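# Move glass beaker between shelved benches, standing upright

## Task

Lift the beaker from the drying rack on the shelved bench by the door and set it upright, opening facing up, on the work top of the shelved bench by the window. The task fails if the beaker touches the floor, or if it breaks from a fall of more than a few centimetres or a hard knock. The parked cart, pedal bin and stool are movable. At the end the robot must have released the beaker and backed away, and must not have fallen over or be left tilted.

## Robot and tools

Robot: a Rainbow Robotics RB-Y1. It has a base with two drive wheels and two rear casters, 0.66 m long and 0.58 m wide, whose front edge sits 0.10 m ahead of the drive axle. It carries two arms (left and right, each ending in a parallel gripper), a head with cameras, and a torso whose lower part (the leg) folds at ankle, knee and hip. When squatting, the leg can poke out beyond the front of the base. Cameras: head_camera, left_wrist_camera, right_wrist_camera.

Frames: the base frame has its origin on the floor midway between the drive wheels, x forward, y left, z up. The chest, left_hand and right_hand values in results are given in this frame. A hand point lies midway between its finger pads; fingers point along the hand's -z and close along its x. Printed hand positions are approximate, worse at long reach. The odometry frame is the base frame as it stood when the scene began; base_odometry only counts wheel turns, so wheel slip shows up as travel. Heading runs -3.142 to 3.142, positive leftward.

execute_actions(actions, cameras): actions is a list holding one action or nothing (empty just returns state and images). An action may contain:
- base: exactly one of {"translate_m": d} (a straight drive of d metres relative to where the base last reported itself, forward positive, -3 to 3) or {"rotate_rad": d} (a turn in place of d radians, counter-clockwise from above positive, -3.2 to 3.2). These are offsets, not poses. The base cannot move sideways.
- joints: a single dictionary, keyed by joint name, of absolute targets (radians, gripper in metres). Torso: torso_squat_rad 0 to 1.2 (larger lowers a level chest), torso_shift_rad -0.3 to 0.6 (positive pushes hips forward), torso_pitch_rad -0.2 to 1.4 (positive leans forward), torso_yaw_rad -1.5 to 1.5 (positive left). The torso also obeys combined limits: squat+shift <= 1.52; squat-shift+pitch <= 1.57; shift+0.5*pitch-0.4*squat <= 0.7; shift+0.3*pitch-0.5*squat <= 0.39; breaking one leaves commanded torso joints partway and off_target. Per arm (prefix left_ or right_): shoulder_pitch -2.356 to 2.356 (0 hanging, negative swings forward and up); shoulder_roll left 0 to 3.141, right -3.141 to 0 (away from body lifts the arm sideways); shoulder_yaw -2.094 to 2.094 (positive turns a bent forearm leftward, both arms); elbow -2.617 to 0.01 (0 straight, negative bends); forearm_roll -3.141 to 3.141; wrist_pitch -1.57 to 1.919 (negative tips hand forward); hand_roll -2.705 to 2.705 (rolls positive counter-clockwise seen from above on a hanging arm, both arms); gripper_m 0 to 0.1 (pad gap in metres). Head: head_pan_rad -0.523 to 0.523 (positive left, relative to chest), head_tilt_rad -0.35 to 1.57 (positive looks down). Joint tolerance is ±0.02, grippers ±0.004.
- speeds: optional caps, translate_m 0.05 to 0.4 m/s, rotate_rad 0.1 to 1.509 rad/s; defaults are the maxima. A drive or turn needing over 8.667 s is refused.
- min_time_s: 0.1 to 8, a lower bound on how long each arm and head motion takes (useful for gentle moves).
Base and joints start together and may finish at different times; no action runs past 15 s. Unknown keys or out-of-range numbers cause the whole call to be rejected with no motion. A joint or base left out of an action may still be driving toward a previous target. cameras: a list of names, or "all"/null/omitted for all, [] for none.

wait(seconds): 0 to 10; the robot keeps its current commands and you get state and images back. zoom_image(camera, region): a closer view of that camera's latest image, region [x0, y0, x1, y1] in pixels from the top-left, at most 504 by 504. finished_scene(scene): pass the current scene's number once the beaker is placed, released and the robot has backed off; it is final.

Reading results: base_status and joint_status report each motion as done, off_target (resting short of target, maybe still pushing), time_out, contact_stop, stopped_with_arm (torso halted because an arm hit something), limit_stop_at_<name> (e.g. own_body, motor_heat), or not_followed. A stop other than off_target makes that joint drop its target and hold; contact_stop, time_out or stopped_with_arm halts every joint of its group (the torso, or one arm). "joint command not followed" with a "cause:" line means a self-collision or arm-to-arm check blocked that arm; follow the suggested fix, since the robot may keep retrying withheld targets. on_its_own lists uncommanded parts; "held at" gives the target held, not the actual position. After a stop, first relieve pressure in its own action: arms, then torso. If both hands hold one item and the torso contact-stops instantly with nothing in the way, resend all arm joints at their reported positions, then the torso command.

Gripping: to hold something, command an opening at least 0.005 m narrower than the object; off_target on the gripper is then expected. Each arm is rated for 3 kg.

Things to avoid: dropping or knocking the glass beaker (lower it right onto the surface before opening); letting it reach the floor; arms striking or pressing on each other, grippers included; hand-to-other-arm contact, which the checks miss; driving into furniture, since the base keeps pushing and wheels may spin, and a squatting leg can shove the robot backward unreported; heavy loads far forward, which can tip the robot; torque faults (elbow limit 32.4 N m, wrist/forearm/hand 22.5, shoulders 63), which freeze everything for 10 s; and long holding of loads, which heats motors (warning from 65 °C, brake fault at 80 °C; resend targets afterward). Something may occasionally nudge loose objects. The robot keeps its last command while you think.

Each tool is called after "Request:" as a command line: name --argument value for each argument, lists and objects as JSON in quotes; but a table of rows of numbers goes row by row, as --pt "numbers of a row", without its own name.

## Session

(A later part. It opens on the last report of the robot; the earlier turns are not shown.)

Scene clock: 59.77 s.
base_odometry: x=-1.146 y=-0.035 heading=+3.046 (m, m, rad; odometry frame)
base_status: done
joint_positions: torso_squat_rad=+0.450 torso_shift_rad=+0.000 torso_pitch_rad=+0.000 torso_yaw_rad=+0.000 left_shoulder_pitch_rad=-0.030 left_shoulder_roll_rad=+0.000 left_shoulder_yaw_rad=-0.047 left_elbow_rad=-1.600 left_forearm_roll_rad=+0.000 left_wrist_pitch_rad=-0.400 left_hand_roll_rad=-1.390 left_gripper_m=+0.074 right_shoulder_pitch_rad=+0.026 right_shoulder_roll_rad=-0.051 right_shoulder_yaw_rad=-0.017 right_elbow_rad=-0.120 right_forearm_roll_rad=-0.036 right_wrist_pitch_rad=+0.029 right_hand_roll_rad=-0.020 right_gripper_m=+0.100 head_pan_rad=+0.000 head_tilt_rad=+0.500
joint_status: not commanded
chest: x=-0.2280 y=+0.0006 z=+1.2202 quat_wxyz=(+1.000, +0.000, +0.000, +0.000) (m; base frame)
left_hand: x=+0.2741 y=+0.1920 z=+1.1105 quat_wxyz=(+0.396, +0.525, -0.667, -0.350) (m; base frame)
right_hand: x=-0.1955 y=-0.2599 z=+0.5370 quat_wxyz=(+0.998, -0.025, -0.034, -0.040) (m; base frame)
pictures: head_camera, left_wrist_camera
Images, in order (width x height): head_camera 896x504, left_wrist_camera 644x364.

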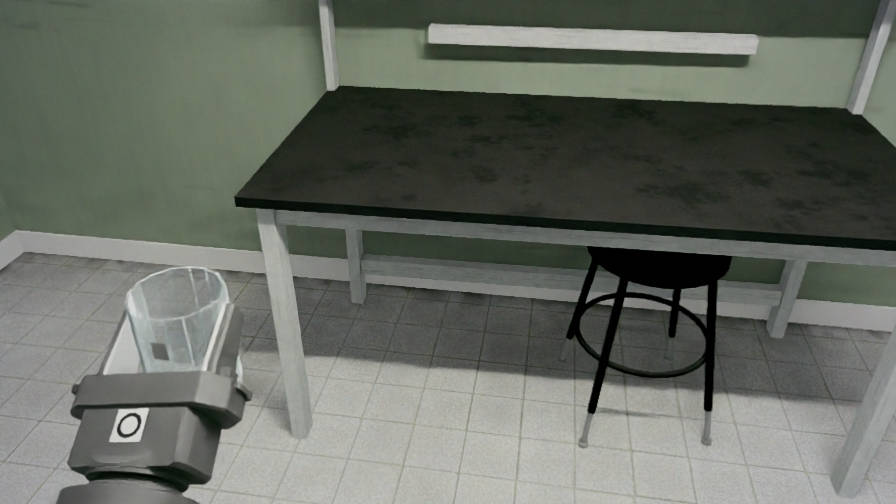

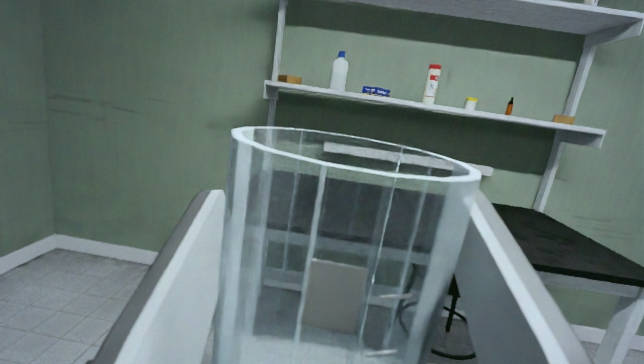

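Request:
execute_actions --actions '[{"base":{"translate_m":0.75},"joints":{"torso_squat_rad":0.85,"head_pan_rad":0.3}}]' --cameras '["head_camera","left_wrist_camera"]'

Scene clock: 64.00 s.
base_odometry: x=-1.893 y=+0.037 heading=+3.045 (m, m, rad; odometry frame)
base_status: done
joint_positions: torso_squat_rad=+0.850 torso_shift_rad=+0.000 torso_pitch_rad=+0.000 torso_yaw_rad=+0.000 left_shoulder_pitch_rad=-0.030 left_shoulder_roll_rad=+0.000 left_shoulder_yaw_rad=-0.047 left_elbow_rad=-1.600 left_forearm_roll_rad=+0.000 left_wrist_pitch_rad=-0.400 left_hand_roll_rad=-1.390 left_gripper_m=+0.074 right_shoulder_pitch_rad=+0.026 right_shoulder_roll_rad=-0.051 right_shoulder_yaw_rad=-0.017 right_elbow_rad=-0.120 right_forearm_roll_rad=-0.036 right_wrist_pitch_rad=+0.029 right_hand_roll_rad=-0.020 right_gripper_m=+0.100 head_pan_rad=+0.300 head_tilt_rad=+0.500
joint_status: all done
chest: x=-0.2280 y=+0.0005 z=+1.0519 quat_wxyz=(+1.000, +0.000, +0.000, +0.000) (m; base frame)
left_hand: x=+0.2742 y=+0.1920 z=+0.9422 quat_wxyz=(+0.396, +0.525, -0.667, -0.350) (m; base frame)
right_hand: x=-0.1955 y=-0.2600 z=+0.3687 quat_wxyz=(+0.998, -0.025, -0.034, -0.040) (m; base frame)
pictures: head_camera, left_wrist_camera
Images, in order (width x height): head_camera 896x504, left_wrist_camera 644x364.

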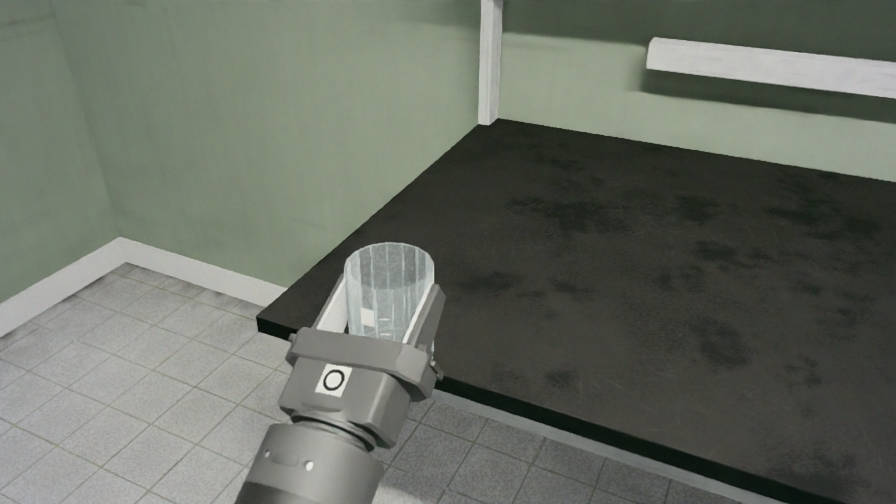

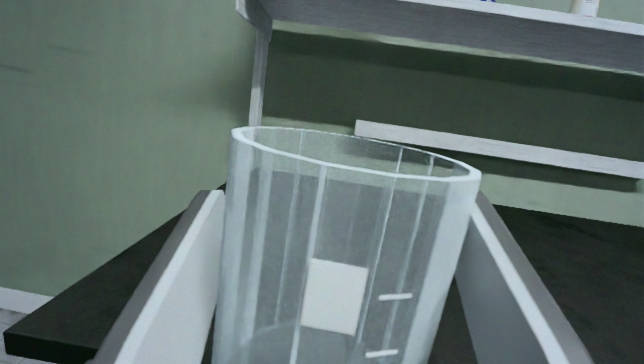

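Request:
execute_actions --actions '[{"base":{"translate_m":0.2},"joints":{"torso_squat_rad":0.95}}]' --cameras '["head_camera","left_wrist_camera"]'

Scene clock: 67.10 s.
base_odometry: x=-2.092 y=+0.056 heading=+3.044 (m, m, rad; odometry frame)
base_status: done
joint_positions: torso_squat_rad=+0.950 torso_shift_rad=+0.000 torso_pitch_rad=+0.000 torso_yaw_rad=+0.000 left_shoulder_pitch_rad=-0.030 left_shoulder_roll_rad=+0.000 left_shoulder_yaw_rad=-0.047 left_elbow_rad=-1.600 left_forearm_roll_rad=+0.000 left_wrist_pitch_rad=-0.400 left_hand_roll_rad=-1.390 left_gripper_m=+0.074 right_shoulder_pitch_rad=+0.026 right_shoulder_roll_rad=-0.051 right_shoulder_yaw_rad=-0.017 right_elbow_rad=-0.120 right_forearm_roll_rad=-0.036 right_wrist_pitch_rad=+0.029 right_hand_roll_rad=-0.020 right_gripper_m=+0.100 head_pan_rad=+0.300 head_tilt_rad=+0.500
joint_status: all done
chest: x=-0.2280 y=+0.0005 z=+0.9971 quat_wxyz=(+1.000, +0.000, +0.000, +0.000) (m; base frame)
left_hand: x=+0.2742 y=+0.1919 z=+0.8874 quat_wxyz=(+0.396, +0.525, -0.667, -0.350) (m; base frame)
right_hand: x=-0.1954 y=-0.2600 z=+0.3139 quat_wxyz=(+0.998, -0.025, -0.034, -0.040) (m; base frame)
pictures: head_camera, left_wrist_camera
Images, in order (width x height): head_camera 896x504, left_wrist_camera 644x364.

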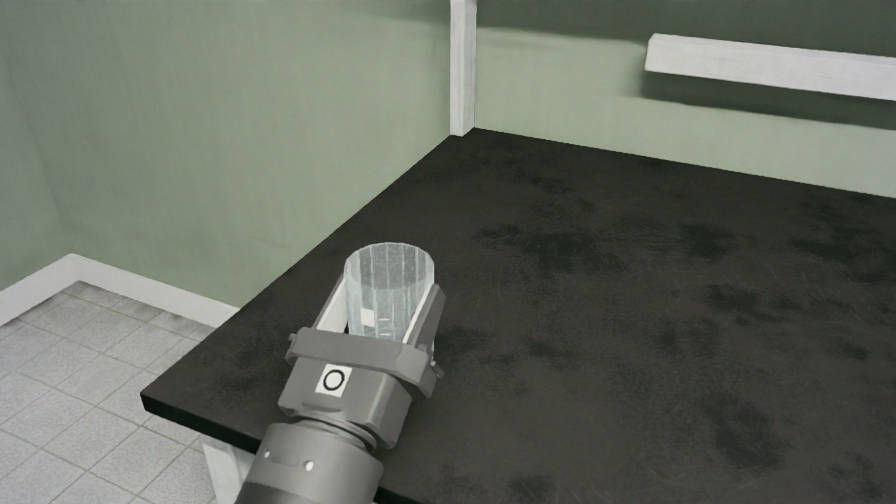

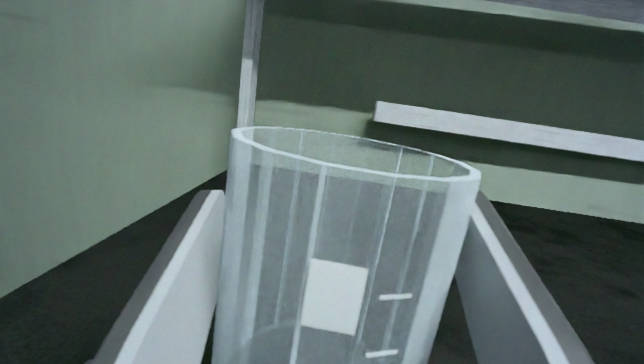

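Request:
execute_actions --actions '[{"base":{"translate_m":-0.03},"joints":{"torso_squat_rad":1.01,"head_tilt_rad":0.7,"right_elbow_rad":-1.75,"right_shoulder_yaw_rad":0.6,"right_shoulder_pitch_rad":0.2}}]'

Scene clock: 69.43 s.
base_odometry: x=-2.062 y=+0.054 heading=+3.044 (m, m, rad; odometry frame)
base_status: done
joint_positions: torso_squat_rad=+1.010 torso_shift_rad=+0.000 torso_pitch_rad=+0.000 torso_yaw_rad=+0.000 left_shoulder_pitch_rad=-0.030 left_shoulder_roll_rad=+0.000 left_shoulder_yaw_rad=-0.047 left_elbow_rad=-1.600 left_forearm_roll_rad=+0.000 left_wrist_pitch_rad=-0.400 left_hand_roll_rad=-1.390 left_gripper_m=+0.074 right_shoulder_pitch_rad=+0.112 right_shoulder_roll_rad=-0.051 right_shoulder_yaw_rad=+0.291 right_elbow_rad=-0.947 right_forearm_roll_rad=-0.036 right_wrist_pitch_rad=+0.029 right_hand_roll_rad=-0.020 right_gripper_m=+0.100 head_pan_rad=+0.300 head_tilt_rad=+0.700
joint_status: right_shoulder_pitch_rad limit_stop_at_own_body (moved +0.086 of +0.174); right_shoulder_yaw_rad limit_stop_at_own_body (moved +0.308 of +0.617); right_elbow_rad limit_stop_at_own_body (moved -0.828 of -1.630); the others done
on_its_own: right_shoulder_pitch_rad is held at +0.112, not at your +0.200, since a limit_stop_at_own_body; right_shoulder_yaw_rad is held at +0.291, not at your +0.600, since a limit_stop_at_own_body; right_elbow_rad is held at -0.947, not at your -1.750, since a limit_stop_at_own_body
chest: x=-0.2281 y=+0.0005 z=+0.9622 quat_wxyz=(+1.000, +0.000, +0.000, +0.000) (m; base frame)
left_hand: x=+0.2741 y=+0.1919 z=+0.8525 quat_wxyz=(+0.396, +0.525, -0.667, -0.350) (m; base frame)
right_hand: x=+0.0973 y=-0.1477 z=+0.4092 quat_wxyz=(+0.916, +0.052, -0.387, +0.096) (m; base frame)
pictures: head_camera, left_wrist_camera, right_wrist_camera
Images, in order (width x height): head_camera 896x504, left_wrist_camera 644x364, right_wrist_camera 644x364.

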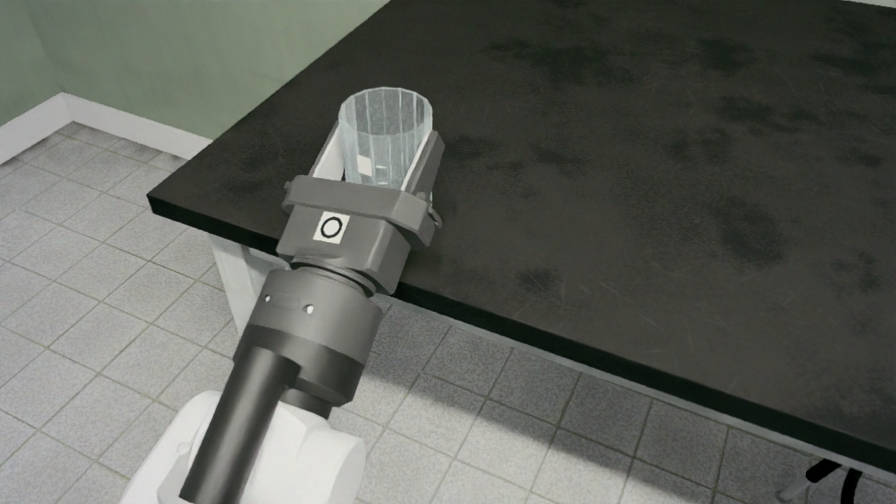

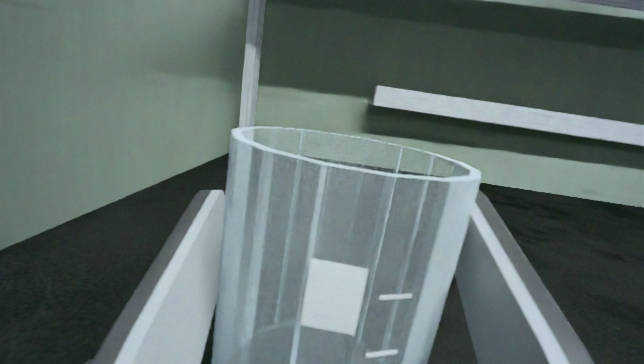

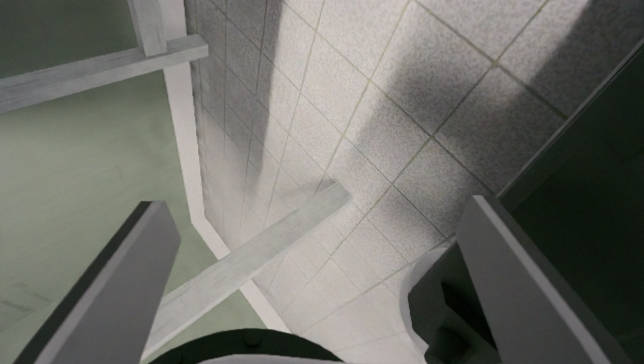

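Request:
execute_actions --actions '[{"joints":{"right_elbow_rad":-2.25,"right_shoulder_yaw_rad":0.2,"right_shoulder_pitch_rad":0.75,"right_shoulder_roll_rad":-0.1}}]' --cameras '["right_wrist_camera"]'

Scene clock: 72.33 s.
base_odometry: x=-2.062 y=+0.054 heading=+3.044 (m, m, rad; odometry frame)
base_status: not commanded
joint_positions: torso_squat_rad=+1.010 torso_shift_rad=+0.000 torso_pitch_rad=+0.000 torso_yaw_rad=+0.000 left_shoulder_pitch_rad=-0.030 left_shoulder_roll_rad=+0.000 left_shoulder_yaw_rad=-0.047 left_elbow_rad=-1.600 left_forearm_roll_rad=+0.000 left_wrist_pitch_rad=-0.400 left_hand_roll_rad=-1.390 left_gripper_m=+0.074 right_shoulder_pitch_rad=+0.750 right_shoulder_roll_rad=-0.100 right_shoulder_yaw_rad=+0.200 right_elbow_rad=-2.250 right_forearm_roll_rad=-0.036 right_wrist_pitch_rad=+0.029 right_hand_roll_rad=-0.020 right_gripper_m=+0.100 head_pan_rad=+0.300 head_tilt_rad=+0.700
joint_status: all done
chest: x=-0.2281 y=+0.0005 z=+0.9622 quat_wxyz=(+1.000, +0.000, +0.000, +0.000) (m; base frame)
left_hand: x=+0.2741 y=+0.1919 z=+0.8525 quat_wxyz=(+0.396, +0.525, -0.667, -0.350) (m; base frame)
right_hand: x=+0.0974 y=-0.2346 z=+0.7568 quat_wxyz=(+0.732, +0.001, -0.682, -0.016) (m; base frame)
pictures: right_wrist_camera
Images, in order (width x height): right_wrist_camera 644x364.

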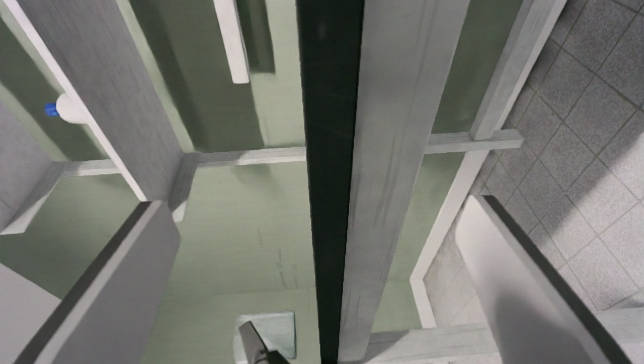

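Request:
execute_actions --actions '[{"joints":{"right_shoulder_yaw_rad":0.5,"right_elbow_rad":-2.33,"torso_squat_rad":1.04}}]' --cameras '["right_wrist_camera"]'

Request:
zoom_image --camera "right_wrist_camera" --region '[170, 180, 450, 364]'

Scene clock: 74.53 s.
base_odometry: x=-2.062 y=+0.054 heading=+3.044 (m, m, rad; odometry frame)
base_status: not commanded
joint_positions: torso_squat_rad=+1.040 torso_shift_rad=+0.000 torso_pitch_rad=+0.000 torso_yaw_rad=+0.000 left_shoulder_pitch_rad=-0.030 left_shoulder_roll_rad=+0.000 left_shoulder_yaw_rad=-0.047 left_elbow_rad=-1.600 left_forearm_roll_rad=+0.000 left_wrist_pitch_rad=-0.400 left_hand_roll_rad=-1.390 left_gripper_m=+0.074 right_shoulder_pitch_rad=+0.750 right_shoulder_roll_rad=-0.100 right_shoulder_yaw_rad=+0.452 right_elbow_rad=-2.330 right_forearm_roll_rad=-0.036 right_wrist_pitch_rad=+0.029 right_hand_roll_rad=-0.020 right_gripper_m=+0.100 head_pan_rad=+0.300 head_tilt_rad=+0.700
joint_status: right_shoulder_yaw_rad limit_stop_at_own_body (moved +0.252 of +0.300); the others done
on_its_own: right_shoulder_yaw_rad is held at +0.452, not at your +0.500, since a limit_stop_at_own_body
chest: x=-0.2281 y=+0.0005 z=+0.9443 quat_wxyz=(+1.000, +0.000, +0.000, +0.000) (m; base frame)
left_hand: x=+0.2741 y=+0.1919 z=+0.8346 quat_wxyz=(+0.396, +0.525, -0.667, -0.350) (m; base frame)
right_hand: x=+0.0926 y=-0.1310 z=+0.7830 quat_wxyz=(+0.700, +0.127, -0.702, -0.007) (m; base frame)
pictures: right_wrist_camera
Images, in order (width x height): right_wrist_camera 644x364.

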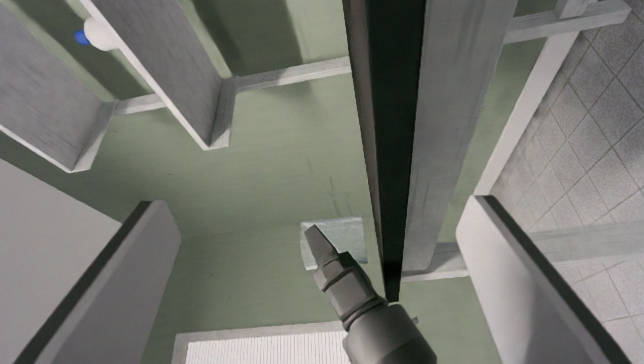

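Region (170, 180, 450, 364) of right_wrist_camera's 644x364 image, scaled by 1.800, with more detail than that image has; it fills the top 331 rows of this view, and the rest is white.

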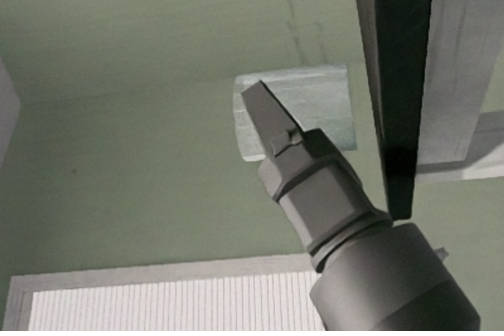

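Request:
execute_actions --actions '[{"joints":{"right_elbow_rad":-2.38,"right_shoulder_yaw_rad":0.42,"torso_squat_rad":1.075}}]' --cameras '["right_wrist_camera","head_camera"]'

Request:
zoom_image --camera "right_wrist_camera" --region '[220, 180, 500, 364]'

Scene clock: 76.13 s.
base_odometry: x=-2.062 y=+0.054 heading=+3.044 (m, m, rad; odometry frame)
base_status: not commanded
joint_positions: torso_squat_rad=+1.075 torso_shift_rad=+0.000 torso_pitch_rad=+0.000 torso_yaw_rad=+0.000 left_shoulder_pitch_rad=-0.030 left_shoulder_roll_rad=+0.000 left_shoulder_yaw_rad=-0.047 left_elbow_rad=-1.600 left_forearm_roll_rad=+0.000 left_wrist_pitch_rad=-0.400 left_hand_roll_rad=-1.390 left_gripper_m=+0.073 right_shoulder_pitch_rad=+0.750 right_shoulder_roll_rad=-0.100 right_shoulder_yaw_rad=+0.420 right_elbow_rad=-2.380 right_forearm_roll_rad=-0.036 right_wrist_pitch_rad=+0.029 right_hand_roll_rad=-0.020 right_gripper_m=+0.100 head_pan_rad=+0.300 head_tilt_rad=+0.700
joint_status: all done
chest: x=-0.2282 y=+0.0005 z=+0.9229 quat_wxyz=(+1.000, +0.000, +0.000, +0.000) (m; base frame)
left_hand: x=+0.2740 y=+0.1918 z=+0.8139 quat_wxyz=(+0.395, +0.525, -0.668, -0.350) (m; base frame)
right_hand: x=+0.0952 y=-0.1464 z=+0.7844 quat_wxyz=(+0.683, +0.112, -0.721, -0.010) (m; base frame)
pictures: head_camera, right_wrist_camera
Images, in order (width x height): head_camera 896x504, right_wrist_camera 644x364.

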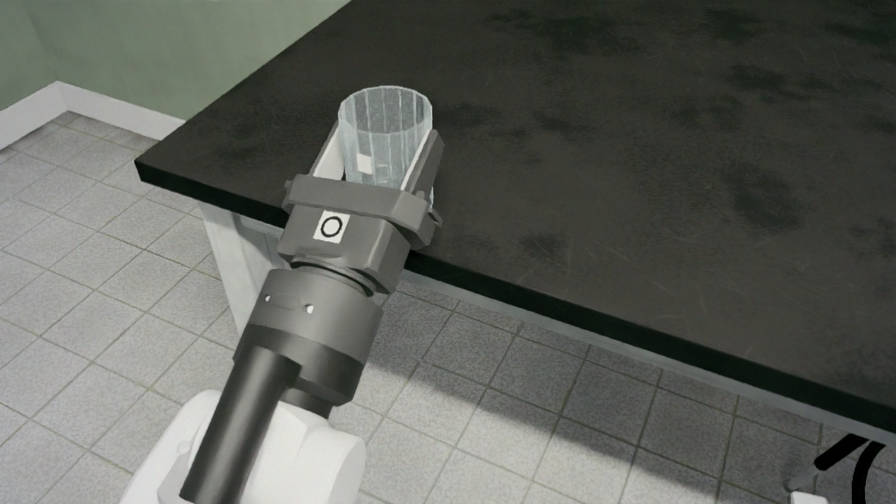

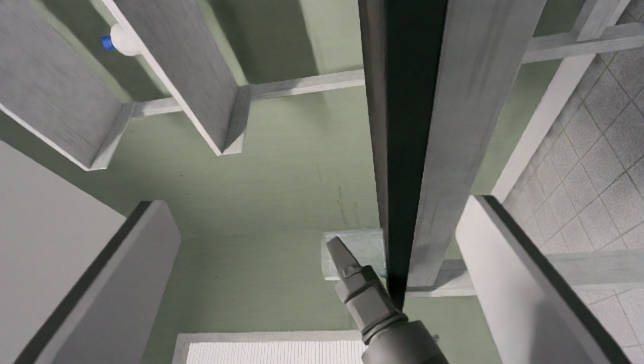

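Region (220, 180, 500, 364) of right_wrist_camera's 644x364 image, scaled by 1.800, with more detail than that image has; it fills the top 331 rows of this view, and the rest is white.

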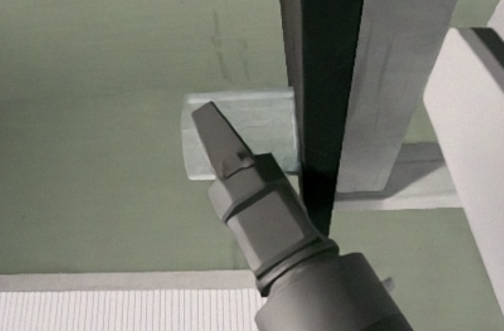

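Request:
execute_actions --actions '[{"joints":{"left_gripper_m":0.1}}]' --cameras '[]'

Request:
execute_actions --actions '[{"base":{"translate_m":-0.3},"joints":{"head_tilt_rad":0.4}}]' --cameras '["head_camera"]'

Scene clock: 77.93 s.
base_odometry: x=-2.062 y=+0.054 heading=+3.044 (m, m, rad; odometry frame)
base_status: not commanded
joint_positions: torso_squat_rad=+1.075 torso_shift_rad=+0.000 torso_pitch_rad=+0.000 torso_yaw_rad=+0.000 left_shoulder_pitch_rad=-0.030 left_shoulder_roll_rad=+0.000 left_shoulder_yaw_rad=-0.047 left_elbow_rad=-1.600 left_forearm_roll_rad=+0.000 left_wrist_pitch_rad=-0.400 left_hand_roll_rad=-1.390 left_gripper_m=+0.099 right_shoulder_pitch_rad=+0.750 right_shoulder_roll_rad=-0.100 right_shoulder_yaw_rad=+0.420 right_elbow_rad=-2.380 right_forearm_roll_rad=-0.036 right_wrist_pitch_rad=+0.029 right_hand_roll_rad=-0.020 right_gripper_m=+0.100 head_pan_rad=+0.300 head_tilt_rad=+0.700
joint_status: all done
chest: x=-0.2282 y=+0.0005 z=+0.9229 quat_wxyz=(+1.000, +0.000, +0.000, +0.000) (m; base frame)
left_hand: x=+0.2741 y=+0.1918 z=+0.8137 quat_wxyz=(+0.396, +0.525, -0.667, -0.350) (m; base frame)
right_hand: x=+0.0952 y=-0.1464 z=+0.7844 quat_wxyz=(+0.683, +0.112, -0.721, -0.010) (m; base frame)
pictures: none
No camera images: the call's "cameras" was empty. Leave "cameras" out to get every camera's image.

Scene clock: 80.23 s.
base_odometry: x=-1.763 y=+0.024 heading=+3.043 (m, m, rad; odometry frame)
base_status: done
joint_positions: torso_squat_rad=+1.075 torso_shift_rad=+0.000 torso_pitch_rad=+0.000 torso_yaw_rad=+0.000 left_shoulder_pitch_rad=-0.030 left_shoulder_roll_rad=+0.000 left_shoulder_yaw_rad=-0.047 left_elbow_rad=-1.600 left_forearm_roll_rad=+0.000 left_wrist_pitch_rad=-0.400 left_hand_roll_rad=-1.390 left_gripper_m=+0.099 right_shoulder_pitch_rad=+0.750 right_shoulder_roll_rad=-0.100 right_shoulder_yaw_rad=+0.420 right_elbow_rad=-2.380 right_forearm_roll_rad=-0.036 right_wrist_pitch_rad=+0.029 right_hand_roll_rad=-0.020 right_gripper_m=+0.100 head_pan_rad=+0.300 head_tilt_rad=+0.400
joint_status: all done
chest: x=-0.2281 y=+0.0004 z=+0.9229 quat_wxyz=(+1.000, +0.000, +0.000, +0.000) (m; base frame)
left_hand: x=+0.2741 y=+0.1919 z=+0.8134 quat_wxyz=(+0.396, +0.525, -0.667, -0.350) (m; base frame)
right_hand: x=+0.0952 y=-0.1464 z=+0.7843 quat_wxyz=(+0.684, +0.112, -0.721, -0.010) (m; base frame)
pictures: head_camera
Images, in order (width x height): head_camera 896x504.

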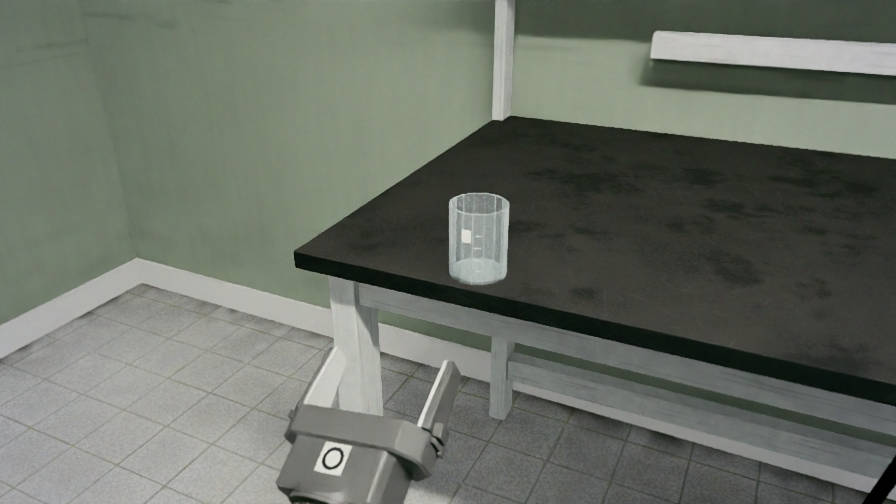

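Request:
finished_scene --scene 1

The scene is finished: the task was done.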